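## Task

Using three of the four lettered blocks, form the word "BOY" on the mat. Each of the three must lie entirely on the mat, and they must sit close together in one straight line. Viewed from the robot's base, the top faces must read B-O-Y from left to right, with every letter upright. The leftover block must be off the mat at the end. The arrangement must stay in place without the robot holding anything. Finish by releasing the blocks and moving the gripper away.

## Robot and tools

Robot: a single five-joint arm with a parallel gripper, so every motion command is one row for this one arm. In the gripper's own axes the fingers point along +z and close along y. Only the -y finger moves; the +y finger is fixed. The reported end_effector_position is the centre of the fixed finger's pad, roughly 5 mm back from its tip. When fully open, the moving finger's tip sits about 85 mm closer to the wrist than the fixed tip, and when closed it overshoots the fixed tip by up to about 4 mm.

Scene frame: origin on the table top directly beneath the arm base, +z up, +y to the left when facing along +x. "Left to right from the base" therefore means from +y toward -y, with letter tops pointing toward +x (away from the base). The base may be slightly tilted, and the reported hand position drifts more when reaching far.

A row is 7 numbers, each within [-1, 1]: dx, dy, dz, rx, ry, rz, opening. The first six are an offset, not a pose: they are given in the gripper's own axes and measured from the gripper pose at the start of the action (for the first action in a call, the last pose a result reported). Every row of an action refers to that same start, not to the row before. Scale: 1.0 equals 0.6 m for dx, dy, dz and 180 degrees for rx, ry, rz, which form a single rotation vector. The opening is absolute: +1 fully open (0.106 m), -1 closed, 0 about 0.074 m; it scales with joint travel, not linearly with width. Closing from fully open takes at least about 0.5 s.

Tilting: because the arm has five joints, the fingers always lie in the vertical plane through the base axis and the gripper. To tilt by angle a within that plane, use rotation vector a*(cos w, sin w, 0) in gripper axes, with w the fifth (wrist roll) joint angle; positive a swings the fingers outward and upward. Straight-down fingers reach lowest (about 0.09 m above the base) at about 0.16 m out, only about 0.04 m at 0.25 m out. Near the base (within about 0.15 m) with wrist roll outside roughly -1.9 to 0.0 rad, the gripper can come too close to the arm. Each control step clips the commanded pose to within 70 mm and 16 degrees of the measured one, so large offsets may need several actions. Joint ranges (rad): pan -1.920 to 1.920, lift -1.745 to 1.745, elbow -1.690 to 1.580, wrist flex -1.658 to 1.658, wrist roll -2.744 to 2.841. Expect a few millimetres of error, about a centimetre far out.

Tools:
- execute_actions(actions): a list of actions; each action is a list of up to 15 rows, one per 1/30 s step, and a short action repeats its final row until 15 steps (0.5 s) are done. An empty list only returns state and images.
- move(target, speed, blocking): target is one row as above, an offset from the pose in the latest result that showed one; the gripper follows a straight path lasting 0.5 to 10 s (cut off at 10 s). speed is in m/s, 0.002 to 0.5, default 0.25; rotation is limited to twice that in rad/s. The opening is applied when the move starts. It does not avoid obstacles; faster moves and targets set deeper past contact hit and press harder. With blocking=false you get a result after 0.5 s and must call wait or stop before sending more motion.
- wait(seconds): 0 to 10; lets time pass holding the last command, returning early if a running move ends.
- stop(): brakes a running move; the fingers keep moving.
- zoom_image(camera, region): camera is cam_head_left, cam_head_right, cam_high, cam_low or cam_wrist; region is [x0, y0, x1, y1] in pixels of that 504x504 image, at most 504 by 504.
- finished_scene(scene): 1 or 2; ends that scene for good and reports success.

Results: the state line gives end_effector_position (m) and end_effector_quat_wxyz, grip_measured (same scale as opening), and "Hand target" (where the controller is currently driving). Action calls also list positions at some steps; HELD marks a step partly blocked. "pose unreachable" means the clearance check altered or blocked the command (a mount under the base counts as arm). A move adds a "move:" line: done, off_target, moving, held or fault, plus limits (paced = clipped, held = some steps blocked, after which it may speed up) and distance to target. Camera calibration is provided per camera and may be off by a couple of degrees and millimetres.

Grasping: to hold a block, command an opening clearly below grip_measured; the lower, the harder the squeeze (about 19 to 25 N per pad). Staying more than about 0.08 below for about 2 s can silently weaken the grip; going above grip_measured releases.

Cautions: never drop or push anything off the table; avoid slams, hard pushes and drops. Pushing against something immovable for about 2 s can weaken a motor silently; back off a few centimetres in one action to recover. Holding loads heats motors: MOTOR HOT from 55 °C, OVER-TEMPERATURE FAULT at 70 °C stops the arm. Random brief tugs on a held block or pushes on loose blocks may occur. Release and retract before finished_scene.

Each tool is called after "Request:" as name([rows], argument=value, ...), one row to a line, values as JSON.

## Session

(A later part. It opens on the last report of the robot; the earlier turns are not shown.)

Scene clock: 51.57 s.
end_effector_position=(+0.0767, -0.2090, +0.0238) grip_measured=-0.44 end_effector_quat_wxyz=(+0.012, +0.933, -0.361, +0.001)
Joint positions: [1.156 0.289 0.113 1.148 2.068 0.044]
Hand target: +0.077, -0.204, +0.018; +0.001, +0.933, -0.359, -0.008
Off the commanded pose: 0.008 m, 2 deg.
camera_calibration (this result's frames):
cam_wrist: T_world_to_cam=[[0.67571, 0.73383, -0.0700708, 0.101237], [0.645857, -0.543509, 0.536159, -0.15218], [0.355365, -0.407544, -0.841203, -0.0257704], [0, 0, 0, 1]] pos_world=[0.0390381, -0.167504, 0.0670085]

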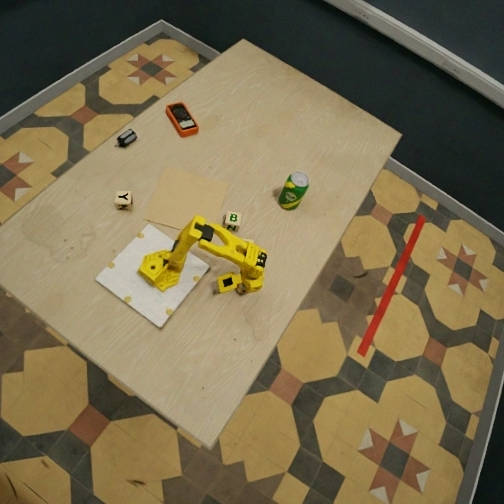

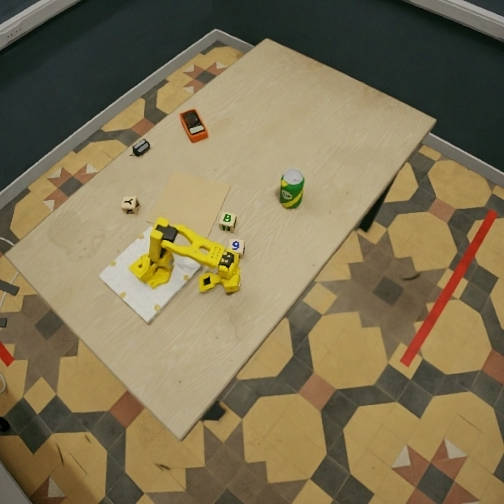

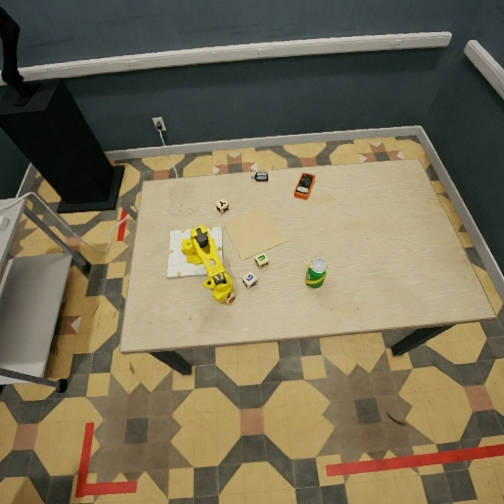

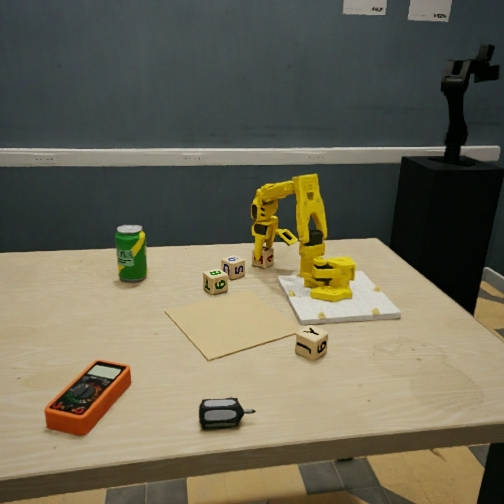

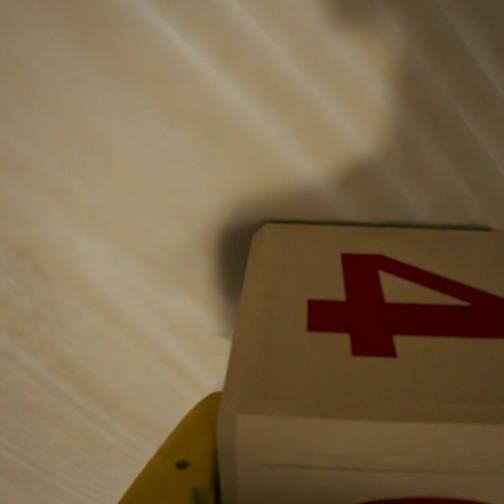

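Request:
execute_actions([
  [[-0.0044,-0.0048,-0.0005,0.005,-0.005,0.0,-0.51],[-0.0057,-0.0052,-0.0155,0.005,-0.005,0.0,-0.51],[-0.0078,-0.0075,-0.0356,0.005,-0.004,0.001,-0.51],[-0.0121,-0.0128,-0.0558,0.005,-0.003,0.002,-0.51],[-0.0161,-0.0232,-0.0744,0.005,-0.003,0.0036,-0.51],[-0.0191,-0.0404,-0.0881,0.005,-0.003,0.0074,-0.51],[-0.021,-0.0628,-0.0953,0.005,-0.003,0.0127,-0.51],[-0.021,-0.0851,-0.0991,0.005,-0.003,0.0185,-0.51],[-0.0209,-0.1078,-0.0996,0.005,-0.003,0.0246,-0.51],[-0.0207,-0.1303,-0.1001,0.005,-0.003,0.0308,-0.51],[-0.0201,-0.1525,-0.1006,0.005,-0.003,0.037,-0.51],[-0.0198,-0.1747,-0.101,0.005,-0.003,0.0432,-0.51],[-0.0209,-0.1967,-0.1015,0.005,-0.003,0.0494,-0.51],[-0.0237,-0.2186,-0.102,0.005,-0.003,0.0557,-0.51],[-0.0278,-0.2403,-0.1026,0.005,-0.003,0.0619,-0.51]],
])

Scene clock: 57.67 s.
end_effector_position=(+0.1292, -0.1296, +0.0790) grip_measured=-0.44 end_effector_quat_wxyz=(+0.003, +0.916, -0.402, -0.009)
Joint positions: [ 0.716 -0.082  0.167  1.493  1.539  0.044]
Hand target: +0.149, -0.095, +0.081; +0.004, +0.905, -0.426, -0.011
Off the commanded pose: 0.052 m, 6 deg.
Step readings (end_effector_position):
0: (+0.0768, -0.2092, +0.0238)
1: (+0.0767, -0.2090, +0.0238)
2: (+0.0766, -0.2087, +0.0240)
4: (+0.0751, -0.2049, +0.0289)
8: (+0.0806, -0.1893, +0.0579)
15: end_effector_position above
camera_calibration (this result's frames):
cam_wrist: T_world_to_cam=[[0.737785, 0.672148, -0.0623682, -0.00520811], [0.600454, -0.611249, 0.515588, -0.173931], [0.308429, -0.417842, -0.854564, 0.0401916], [0, 0, 0, 1]] pos_world=[0.0958835, -0.0860204, 0.123698]

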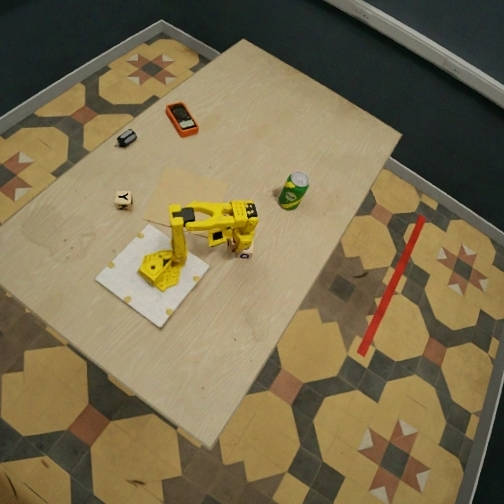

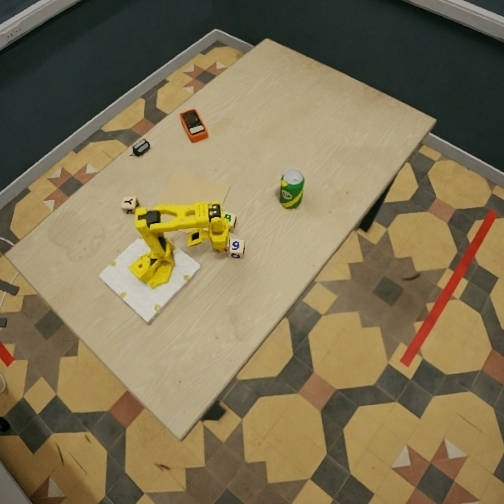

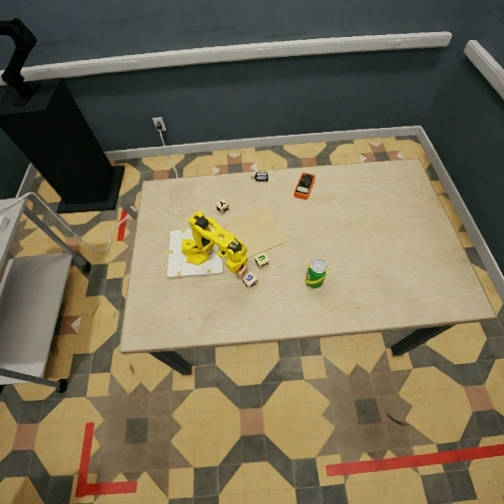

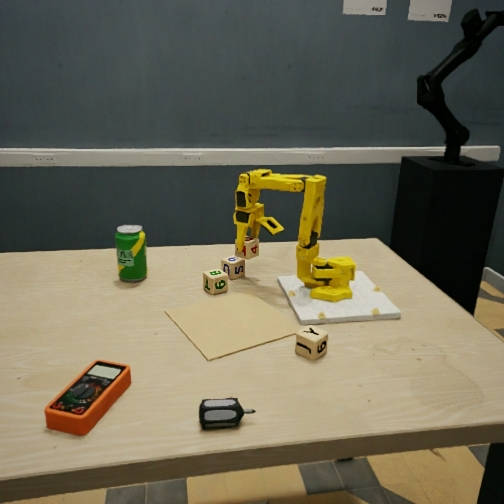

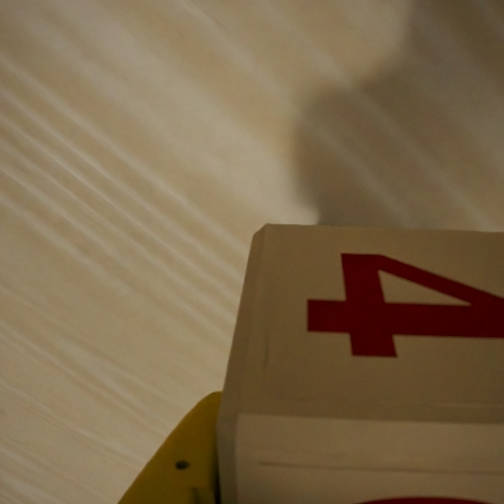

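Request:
zoom_image(camera="cam_low", region=[150, 150, 400, 400])

Request:
execute_actions(actions=[])

Region (150, 150, 400, 400) of cam_low's 504x504 image, scaled by 2.016, with more detail than that image has.

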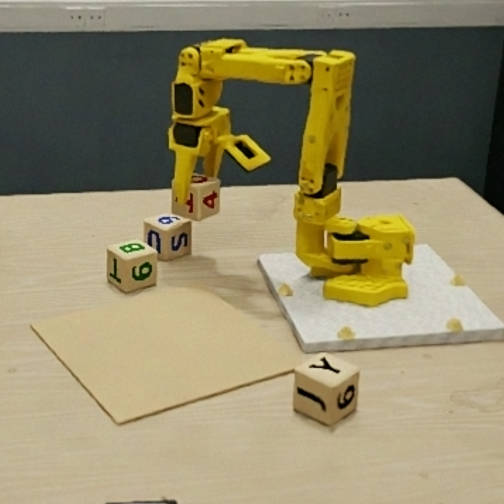

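Scene clock: 57.83 s.
end_effector_position=(+0.1501, -0.1002, +0.0815) grip_measured=-0.44 end_effector_quat_wxyz=(+0.005, +0.906, -0.422, -0.003)
Joint positions: [ 0.518 -0.106  0.171  1.501  1.297  0.044]
Hand target: +0.149, -0.095, +0.081; +0.004, +0.905, -0.426, -0.011
Off the commanded pose: 0.016 m, 4 deg.
camera_calibration (this result's frames):
cam_wrist: T_world_to_cam=[[0.767381, 0.638302, -0.060809, -0.0482546], [0.56845, -0.633382, 0.525064, -0.167956], [0.296634, -0.437491, -0.848888, 0.0475188], [0, 0, 0, 1]] pos_world=[0.118408, -0.05479, 0.125591]

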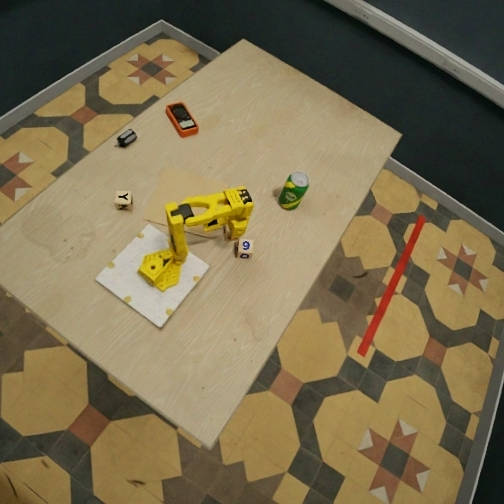

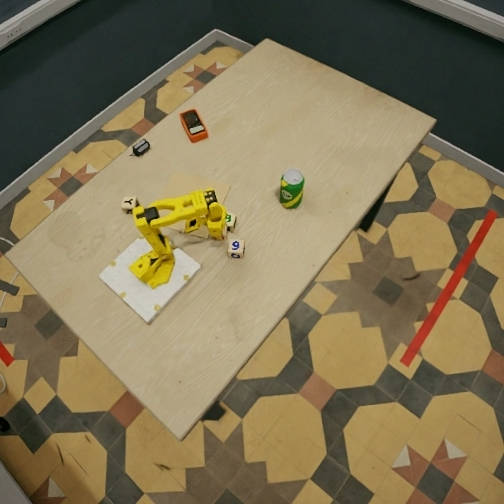

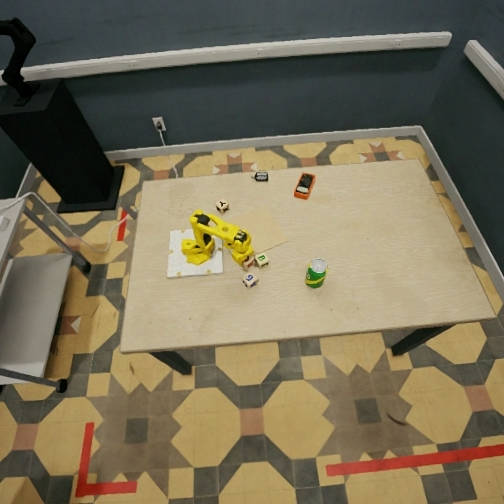

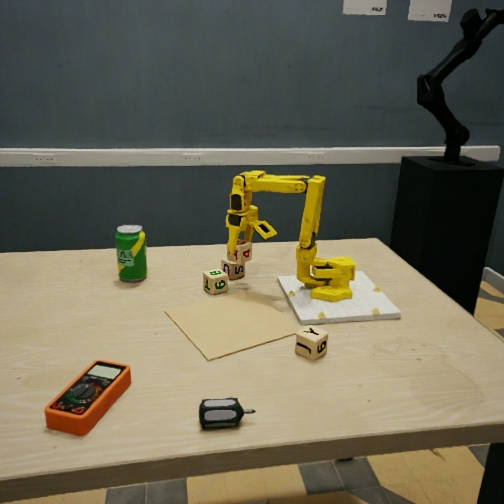

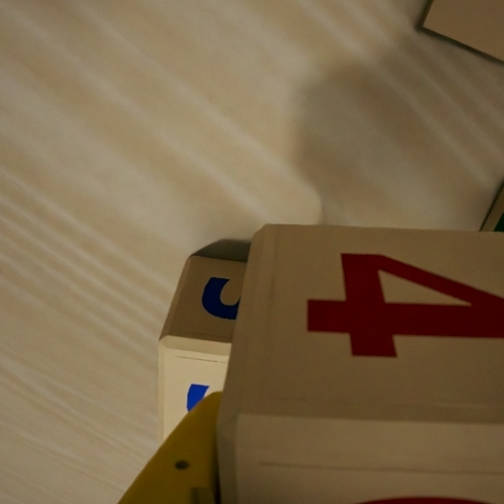

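Request:
execute_actions(actions=[])

Scene clock: 60.43 s.
end_effector_position=(+0.1510, -0.0981, +0.0815) grip_measured=-0.44 end_effector_quat_wxyz=(+0.004, +0.905, -0.426, -0.004)
Joint positions: [ 0.506 -0.106  0.171  1.503  1.275  0.044]
Hand target: +0.149, -0.095, +0.081; +0.004, +0.905, -0.426, -0.012
Off the commanded pose: 0.014 m, 3 deg.
camera_calibration (this result's frames):
cam_wrist: T_world_to_cam=[[0.773156, 0.631246, -0.061308, -0.0518016], [0.56324, -0.63898, 0.523895, -0.166799], [0.291532, -0.439583, -0.849574, 0.0487752], [0, 0, 0, 1]] pos_world=[0.119779, -0.0524408, 0.125647]

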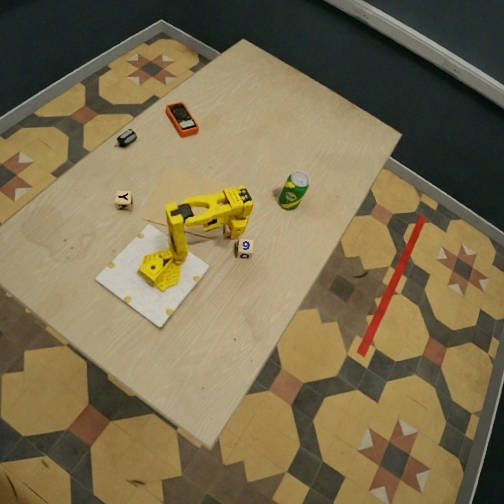

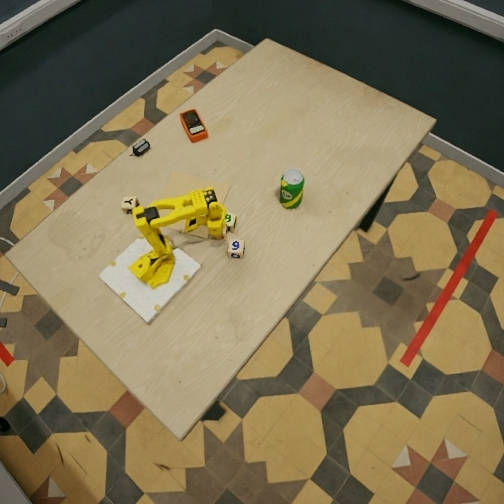

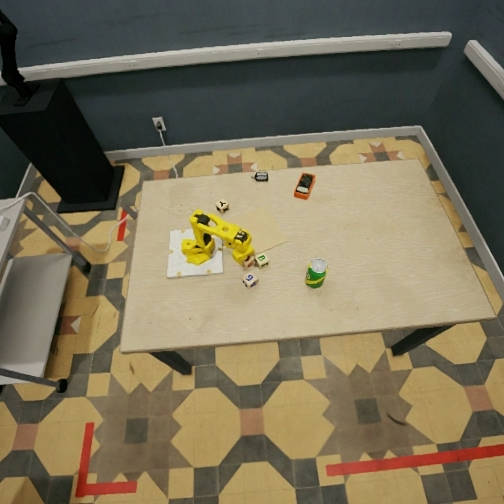

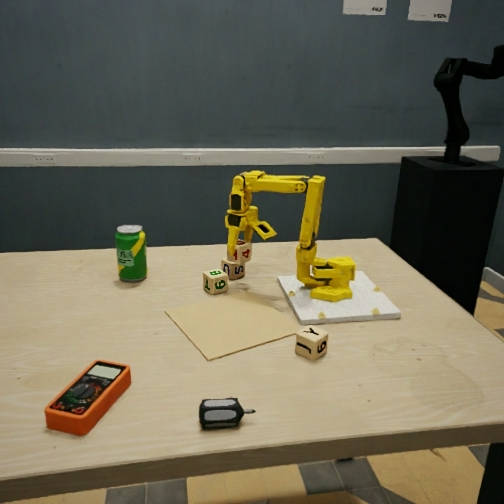

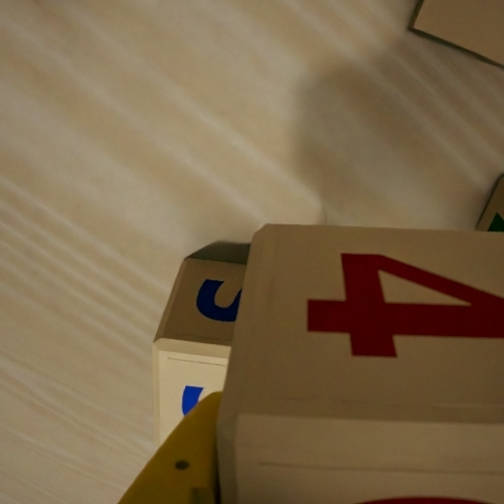

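Request:
execute_actions([
  [[-0.009,-0.0085,0.0008,0.0,0.0,0.0039,-0.51],[-0.015,-0.0228,0.0007,0.0,0.0,0.0109,-0.51],[-0.0248,-0.0426,0.0005,0.0,0.0,0.0211,-0.51],[-0.0366,-0.0623,0.0003,-0.0005,-0.0005,0.0319,-0.51],[-0.0501,-0.0815,0.0002,-0.0005,-0.0005,0.0428,-0.51],[-0.0655,-0.0999,0.0034,-0.001,-0.001,0.0537,-0.51],[-0.0817,-0.1167,0.0099,-0.001,-0.001,0.0646,-0.51],[-0.0994,-0.1321,0.0198,-0.001,-0.001,0.0756,-0.51],[-0.118,-0.146,0.0314,-0.001,-0.001,0.0865,-0.51],[-0.1364,-0.1576,0.043,-0.001,-0.001,0.0966,-0.51],[-0.1538,-0.1668,0.0547,-0.001,-0.001,0.1028,-0.51],[-0.1703,-0.1743,0.0663,-0.001,-0.001,0.1028,-0.51],[-0.1838,-0.1795,0.0763,-0.001,-0.001,0.1028,-0.51],[-0.1933,-0.1828,0.0863,-0.001,-0.001,0.1028,-0.51],[-0.1981,-0.1843,0.093,-0.001,-0.001,0.1028,-0.51]],
])

Scene clock: 66.40 s.
end_effector_position=(+0.1560, +0.0322, +0.0483) grip_measured=-0.44 end_effector_quat_wxyz=(+0.029, +0.847, -0.530, -0.030)
Joint positions: [-0.249 -0.093  0.411  1.323  0.283  0.044]
Hand target: +0.150, +0.057, +0.033; +0.028, +0.833, -0.552, -0.021
Off the commanded pose: 0.039 m, 6 deg.
Step readings (end_effector_position):
0: (+0.1510, -0.0981, +0.0815)
1: (+0.1509, -0.0980, +0.0816)
2: (+0.1508, -0.0964, +0.0812)
4: (+0.1540, -0.0876, +0.0811)
8: (+0.1634, -0.0494, +0.0784)
15: end_effector_position above
camera_calibration (this result's frames):
cam_wrist: T_world_to_cam=[[0.893413, 0.429802, -0.1307, -0.148871], [0.432698, -0.745086, 0.507562, -0.044331], [0.120768, -0.510016, -0.851645, 0.105375], [0, 0, 0, 1]] pos_world=[0.139459, 0.0846972, 0.092785]

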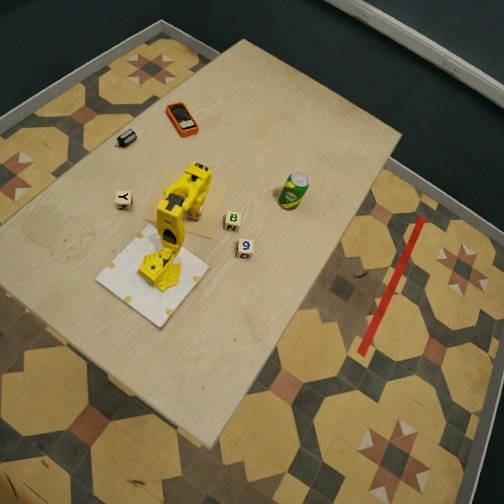

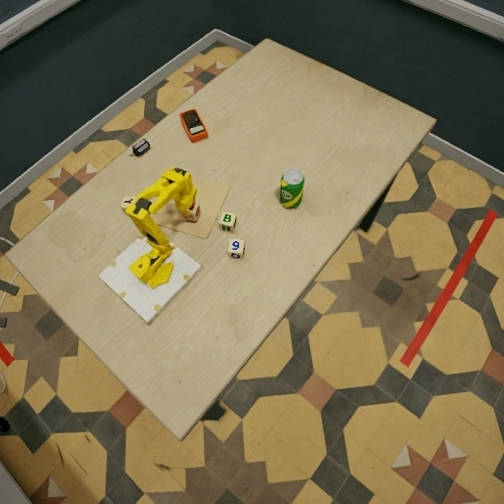

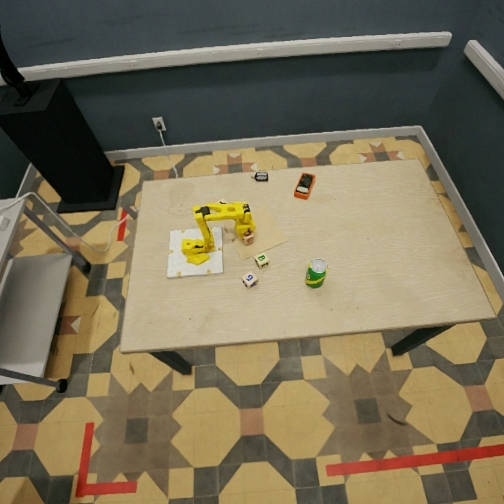

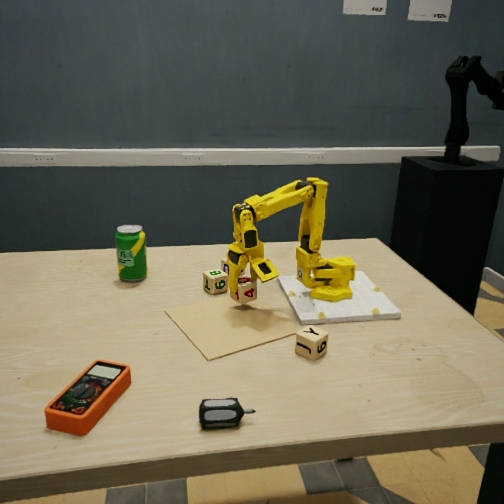

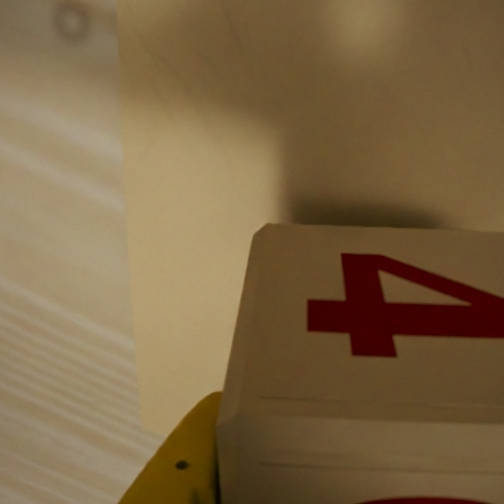

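Request:
zoom_image(camera="cam_head_left", region=[80, 130, 280, 330])

Request:
execute_actions(actions=[])

Region (80, 130, 280, 330) of cam_head_left's 504x504 image, scaled by 2.520, with more detail than that image has.

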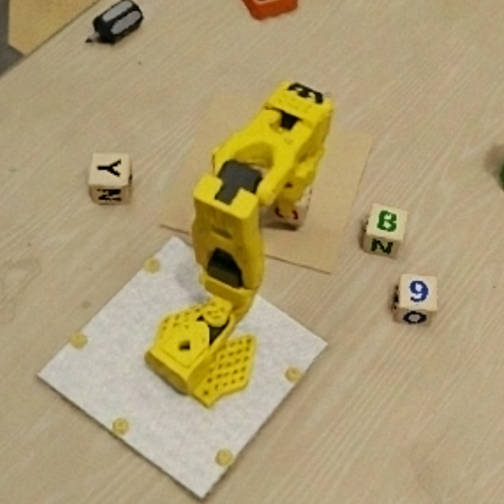

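Scene clock: 66.60 s.
end_effector_position=(+0.1540, +0.0558, +0.0372) grip_measured=-0.44 end_effector_quat_wxyz=(+0.020, +0.834, -0.551, -0.015)
Joint positions: [-0.384 -0.069  0.464  1.211  0.1    0.044]
Hand target: +0.150, +0.057, +0.033; +0.028, +0.833, -0.552, -0.021
Off the commanded pose: 0.016 m, 3 deg.
camera_calibration (this result's frames):
cam_wrist: T_world_to_cam=[[0.916734, 0.387019, -0.0990757, -0.161027], [0.378984, -0.764038, 0.522127, -0.0115136], [0.126376, -0.5162, -0.847093, 0.107502], [0, 0, 0, 1]] pos_world=[0.138397, 0.109016, 0.0811223]

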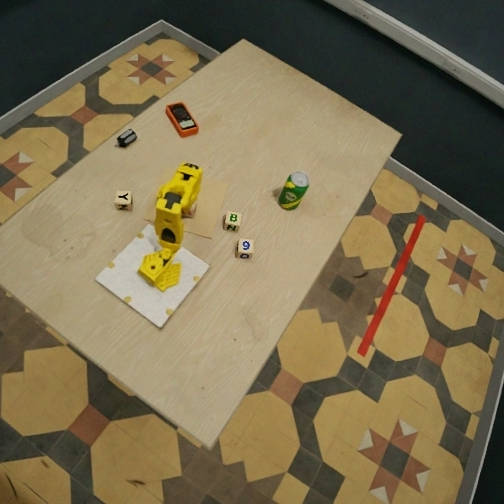

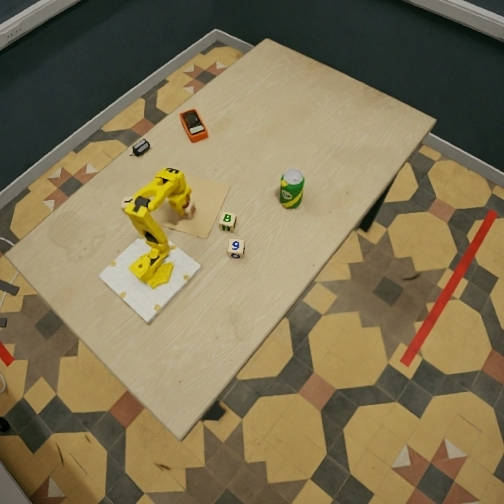

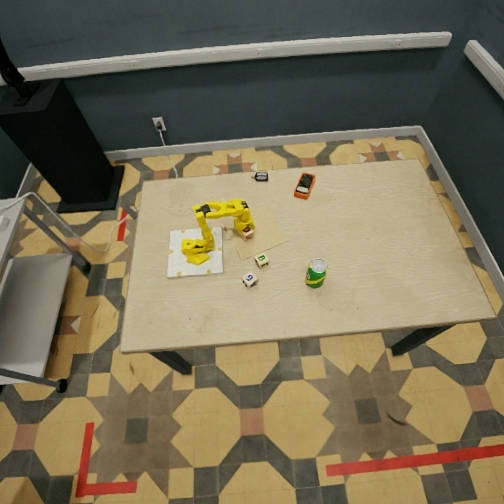

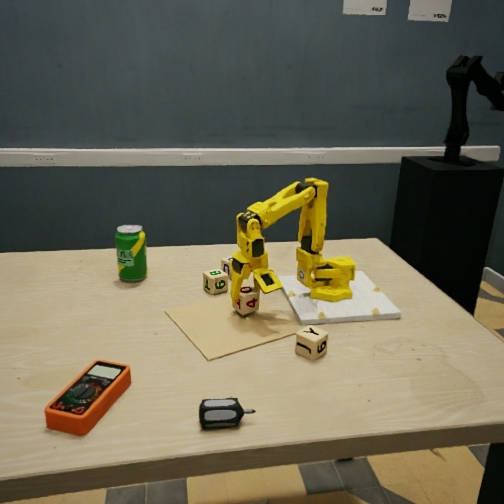

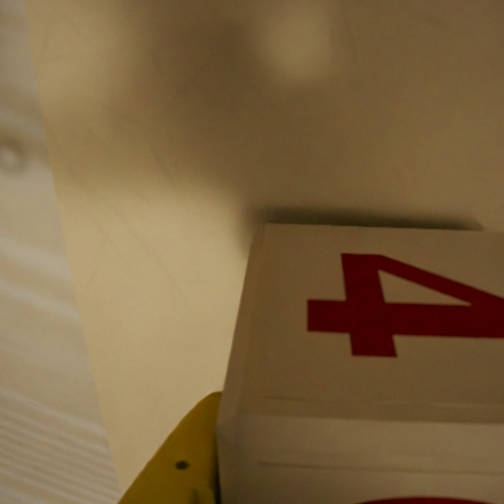

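Request:
execute_actions(actions=[])

Scene clock: 66.70 s.
end_effector_position=(+0.1546, +0.0563, +0.0371) grip_measured=-0.44 end_effector_quat_wxyz=(+0.018, +0.833, -0.552, -0.014)
Joint positions: [-0.386 -0.069  0.464  1.206  0.094  0.044]
Hand target: +0.151, +0.057, +0.033; +0.027, +0.833, -0.552, -0.021
Off the commanded pose: 0.015 m, 3 deg.
camera_calibration (this result's frames):
cam_wrist: T_world_to_cam=[[0.918932, 0.382924, -0.0945184, -0.162055], [0.373161, -0.766468, 0.52276, -0.010276], [0.127732, -0.515651, -0.847224, 0.107409], [0, 0, 0, 1]] pos_world=[0.139033, 0.109564, 0.0810545]

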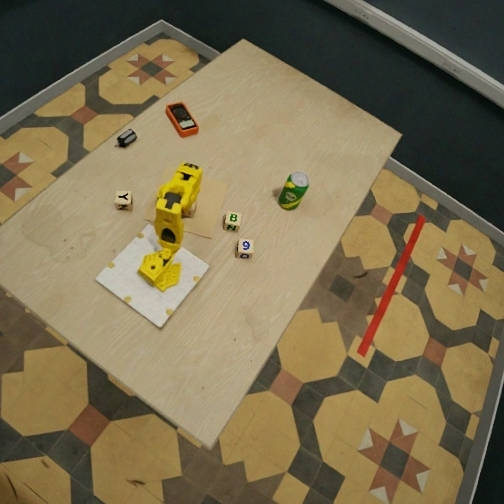

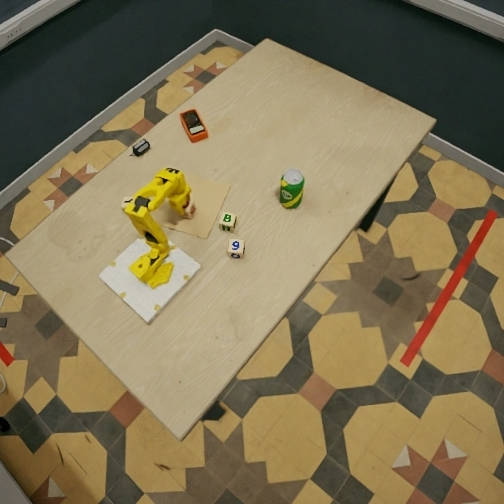

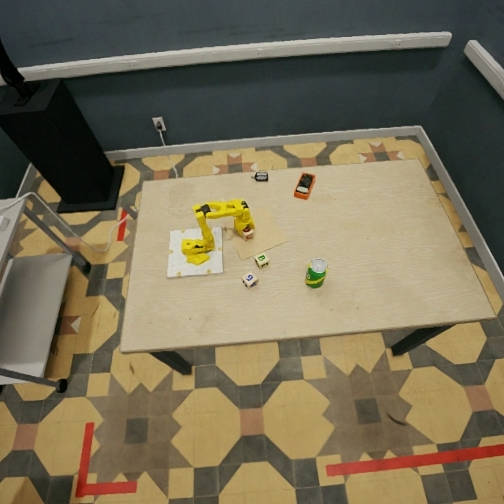

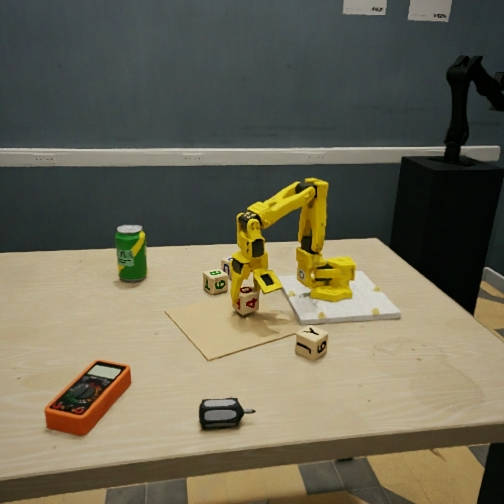

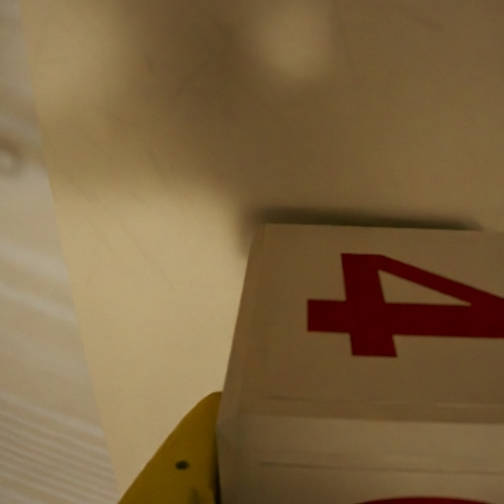

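Request:
execute_actions([
  [[-0.0033,0.0031,0.0113,-0.0052,0.0,0.001,-0.51],[-0.0033,0.0012,0.0169,-0.003,0.0,0.002,-0.51],[-0.0033,-0.001,0.0227,-0.001,0.0,0.003,-0.51],[-0.0033,-0.0025,0.0268,0.001,0.0,0.004,-0.51],[-0.0033,-0.0031,0.0284,0.0018,0.0,0.004,-0.51],[-0.0033,-0.0031,0.0284,0.0018,0.0,0.004,-0.47],[-0.0033,-0.001,0.0284,0.0018,0.0,0.004,-0.4],[-0.004,0.002,0.026,0.0018,0.0,0.004,-0.3],[-0.0112,0.003,0.0204,0.0035,0.0,0.014,-0.2],[-0.0262,0.0045,0.0121,0.0055,0.0,0.033,-0.12],[-0.0462,0.0064,0.0023,0.0075,-0.0005,0.055,-0.1],[-0.0678,0.0084,-0.0075,0.0095,-0.001,0.077,-0.1],[-0.0894,0.0106,-0.0174,0.0115,-0.0015,0.099,-0.1],[-0.1111,0.0125,-0.0256,0.013,-0.002,0.121,-0.1],[-0.1328,0.0145,-0.0321,0.0144,-0.0022,0.143,-0.1]],
])

Scene clock: 72.23 s.
end_effector_position=(+0.1357, +0.0874, +0.0397) grip_measured=-0.14 end_effector_quat_wxyz=(+0.007, +0.786, -0.618, -0.005)
Joint positions: [-0.591 -0.142  0.526  1.191 -0.272  0.065]
Hand target: +0.117, +0.116, +0.052; -0.008, +0.735, -0.678, -0.003
Off the commanded pose: 0.047 m, 17 deg; orientation clipped at the last step of the last action.
Step readings (end_effector_position):
0: (+0.1545, +0.0566, +0.0371)
1: (+0.1544, +0.0565, +0.0369)
2: (+0.1544, +0.0565, +0.0359)
4: (+0.1545, +0.0566, +0.0311)
8: (+0.1551, +0.0569, +0.0252)
15: end_effector_position above
camera_calibration (this result's frames):
cam_wrist: T_world_to_cam=[[0.970696, 0.230787, -0.0669855, -0.151181], [0.230759, -0.817357, 0.527899, 0.0427925], [0.0670815, -0.527887, -0.846661, 0.137307], [0, 0, 0, 1]] pos_world=[0.127665, 0.14235, 0.083535]

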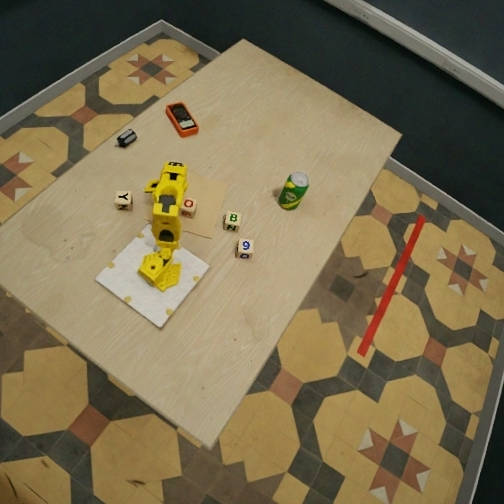

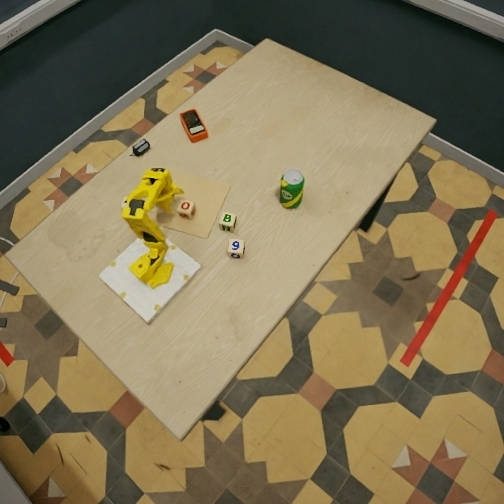

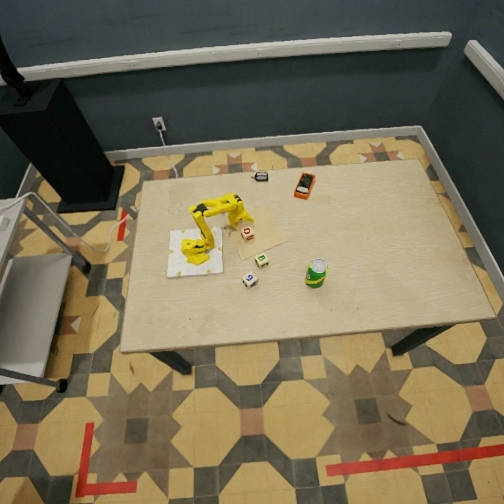

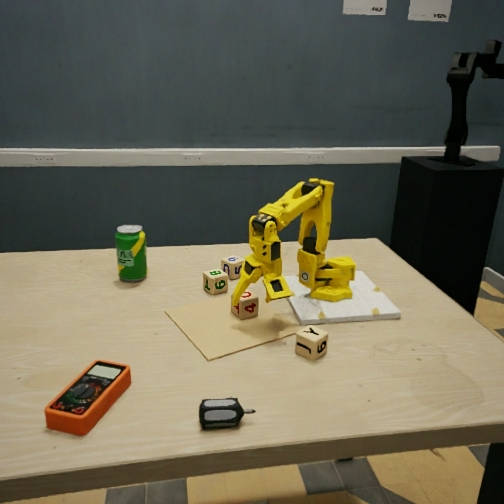

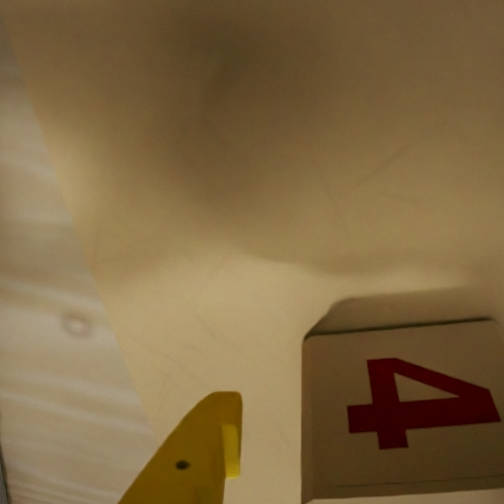

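Request:
zoom_image(camera="cam_head_left", region=[80, 130, 280, 330])

Request:
zoom_image(camera="cam_high", region=[150, 160, 310, 320])

Request:
execute_actions(actions=[])

Region (80, 130, 280, 330) of cam_head_left's 504x504 image, scaled by 2.520, with more detail than that image has.

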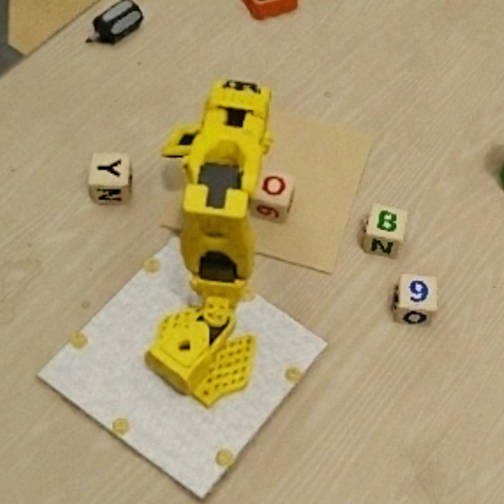

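Region (150, 160, 310, 320) of cam_high's 504x504 image, scaled by 3.150, with more detail than that image has.

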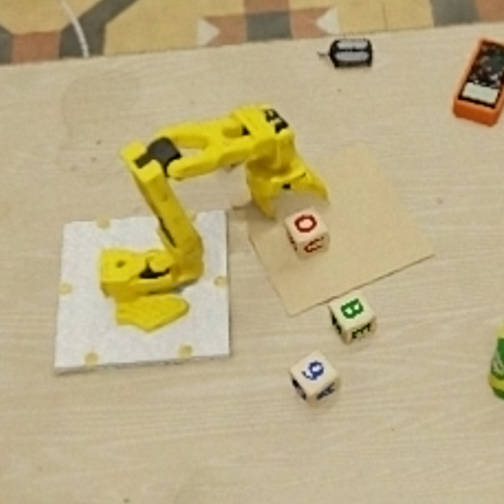

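Scene clock: 72.57 s.
end_effector_position=(+0.1177, +0.1138, +0.0496) grip_measured=-0.11 end_effector_quat_wxyz=(-0.003, +0.735, -0.678, -0.003)
Joint positions: [-0.774 -0.19   0.5    1.243 -0.613  0.067]
Hand target: +0.117, +0.116, +0.052; -0.007, +0.735, -0.678, -0.003
Off the commanded pose: 0.015 m, 7 deg; orientation clipped at the last step of the last action.
camera_calibration (this result's frames):
cam_wrist: T_world_to_cam=[[0.995909, 0.0756978, -0.0493459, -0.125338], [0.0903251, -0.849426, 0.51992, 0.0838313], [-0.00255893, -0.52225, -0.852789, 0.168708], [0, 0, 0, 1]] pos_world=[0.117684, 0.168804, 0.0941014]

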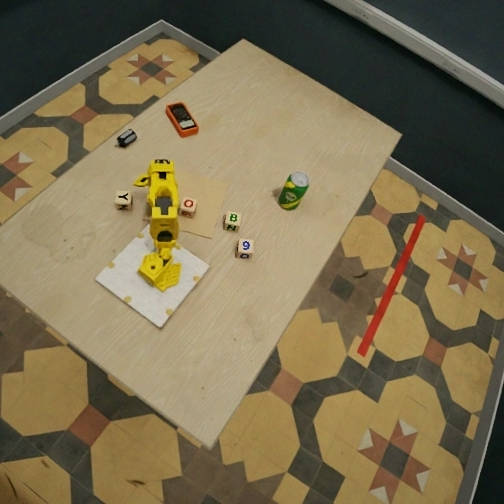

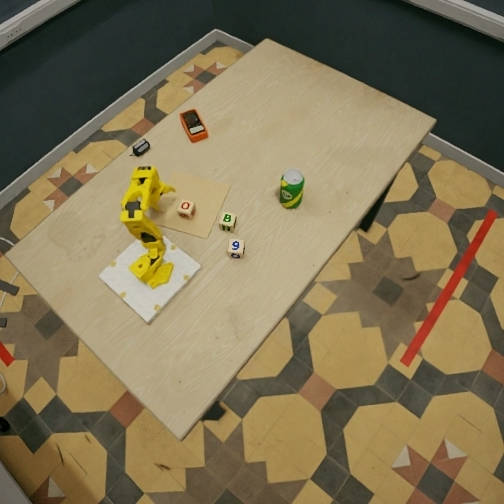

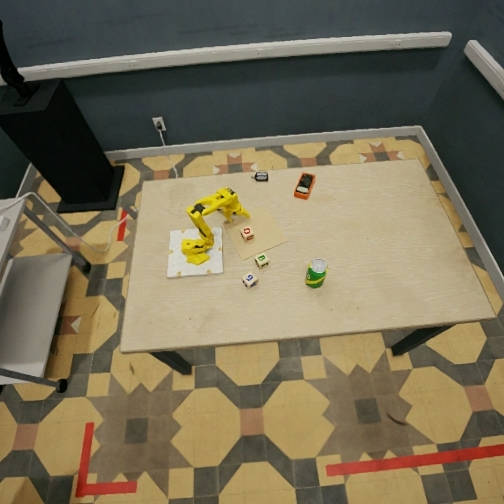

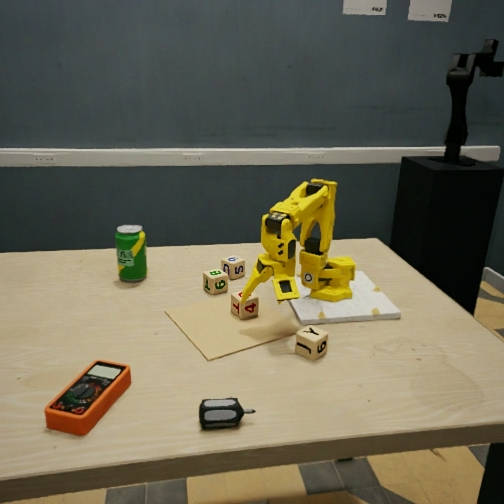

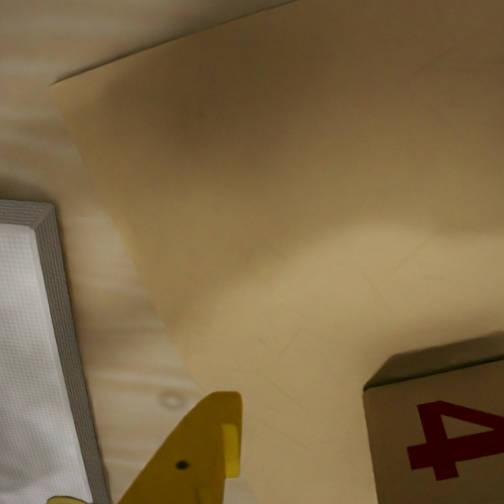

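Request:
execute_actions([
  [[-0.01,0.0033,-0.0056,0.0,0.0,0.0222,-0.1],[-0.0207,0.0075,-0.0088,0.0,0.0,0.0444,-0.1],[-0.0362,0.0135,-0.0137,-0.0005,0.0005,0.0667,-0.1],[-0.0531,0.0201,-0.0186,-0.0008,0.0005,0.0861,-0.1],[-0.07,0.0267,-0.0218,-0.001,0.0008,0.1056,-0.1],[-0.0871,0.0333,-0.025,-0.0013,0.001,0.1261,-0.1],[-0.104,0.0399,-0.0265,-0.0016,0.0012,0.1467,-0.1],[-0.1208,0.0465,-0.0264,-0.0019,0.0015,0.1672,-0.1],[-0.1377,0.0531,-0.0262,-0.0021,0.0018,0.1878,-0.1],[-0.1532,0.0591,-0.0261,-0.0023,0.002,0.2083,-0.1],[-0.167,0.0645,-0.026,-0.0025,0.0022,0.2289,-0.1],[-0.1793,0.0693,-0.0242,-0.0027,0.0024,0.2494,-0.1],[-0.19,0.0735,-0.0241,-0.0028,0.0026,0.27,-0.1],[-0.1978,0.0765,-0.0241,-0.0029,0.0028,0.2906,-0.1],[-0.2023,0.0783,-0.024,-0.0029,0.0029,0.3111,-0.1]],
])

Scene clock: 75.77 s.
end_effector_position=(+0.0651, +0.2108, +0.0675) grip_measured=-0.11 end_effector_quat_wxyz=(+0.049, -0.517, +0.853, +0.048)
Joint positions: [-1.271  0.034  0.125  1.268 -1.671  0.067]
Hand target: +0.058, +0.228, +0.066; +0.046, -0.440, +0.895, +0.060
Off the commanded pose: 0.021 m, 25 deg; orientation clipped at the last step of the last action.
Step readings (end_effector_position):
0: (+0.1175, +0.1139, +0.0496)
1: (+0.1175, +0.1139, +0.0496)
2: (+0.1170, +0.1149, +0.0505)
4: (+0.1137, +0.1220, +0.0537)
8: (+0.0992, +0.1528, +0.0634)
15: end_effector_position above
camera_calibration (this result's frames):
cam_wrist: T_world_to_cam=[[0.884952, -0.458493, -0.0815151, 0.0425941], [-0.389741, -0.825006, 0.409227, 0.195332], [-0.254878, -0.330377, -0.908784, 0.214259], [0, 0, 0, 1]] pos_world=[0.0930451, 0.251466, 0.118252]

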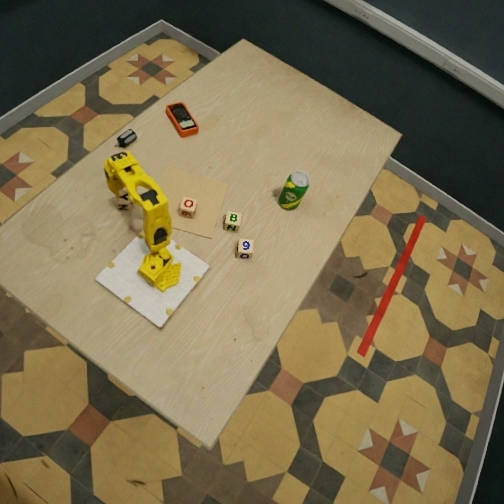

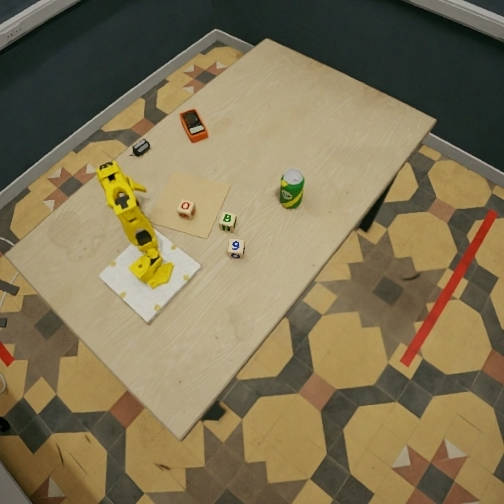

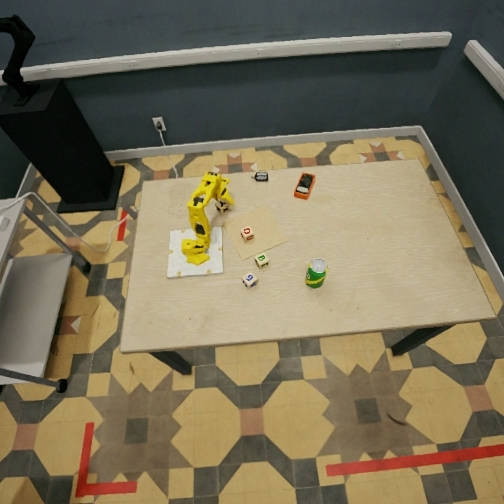

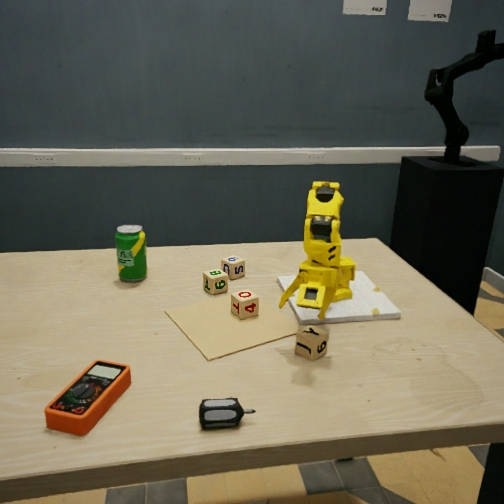

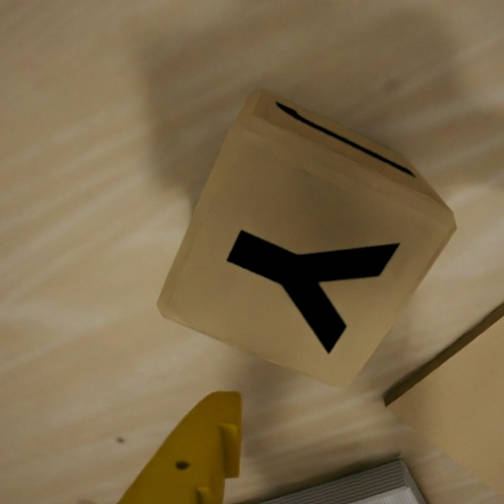

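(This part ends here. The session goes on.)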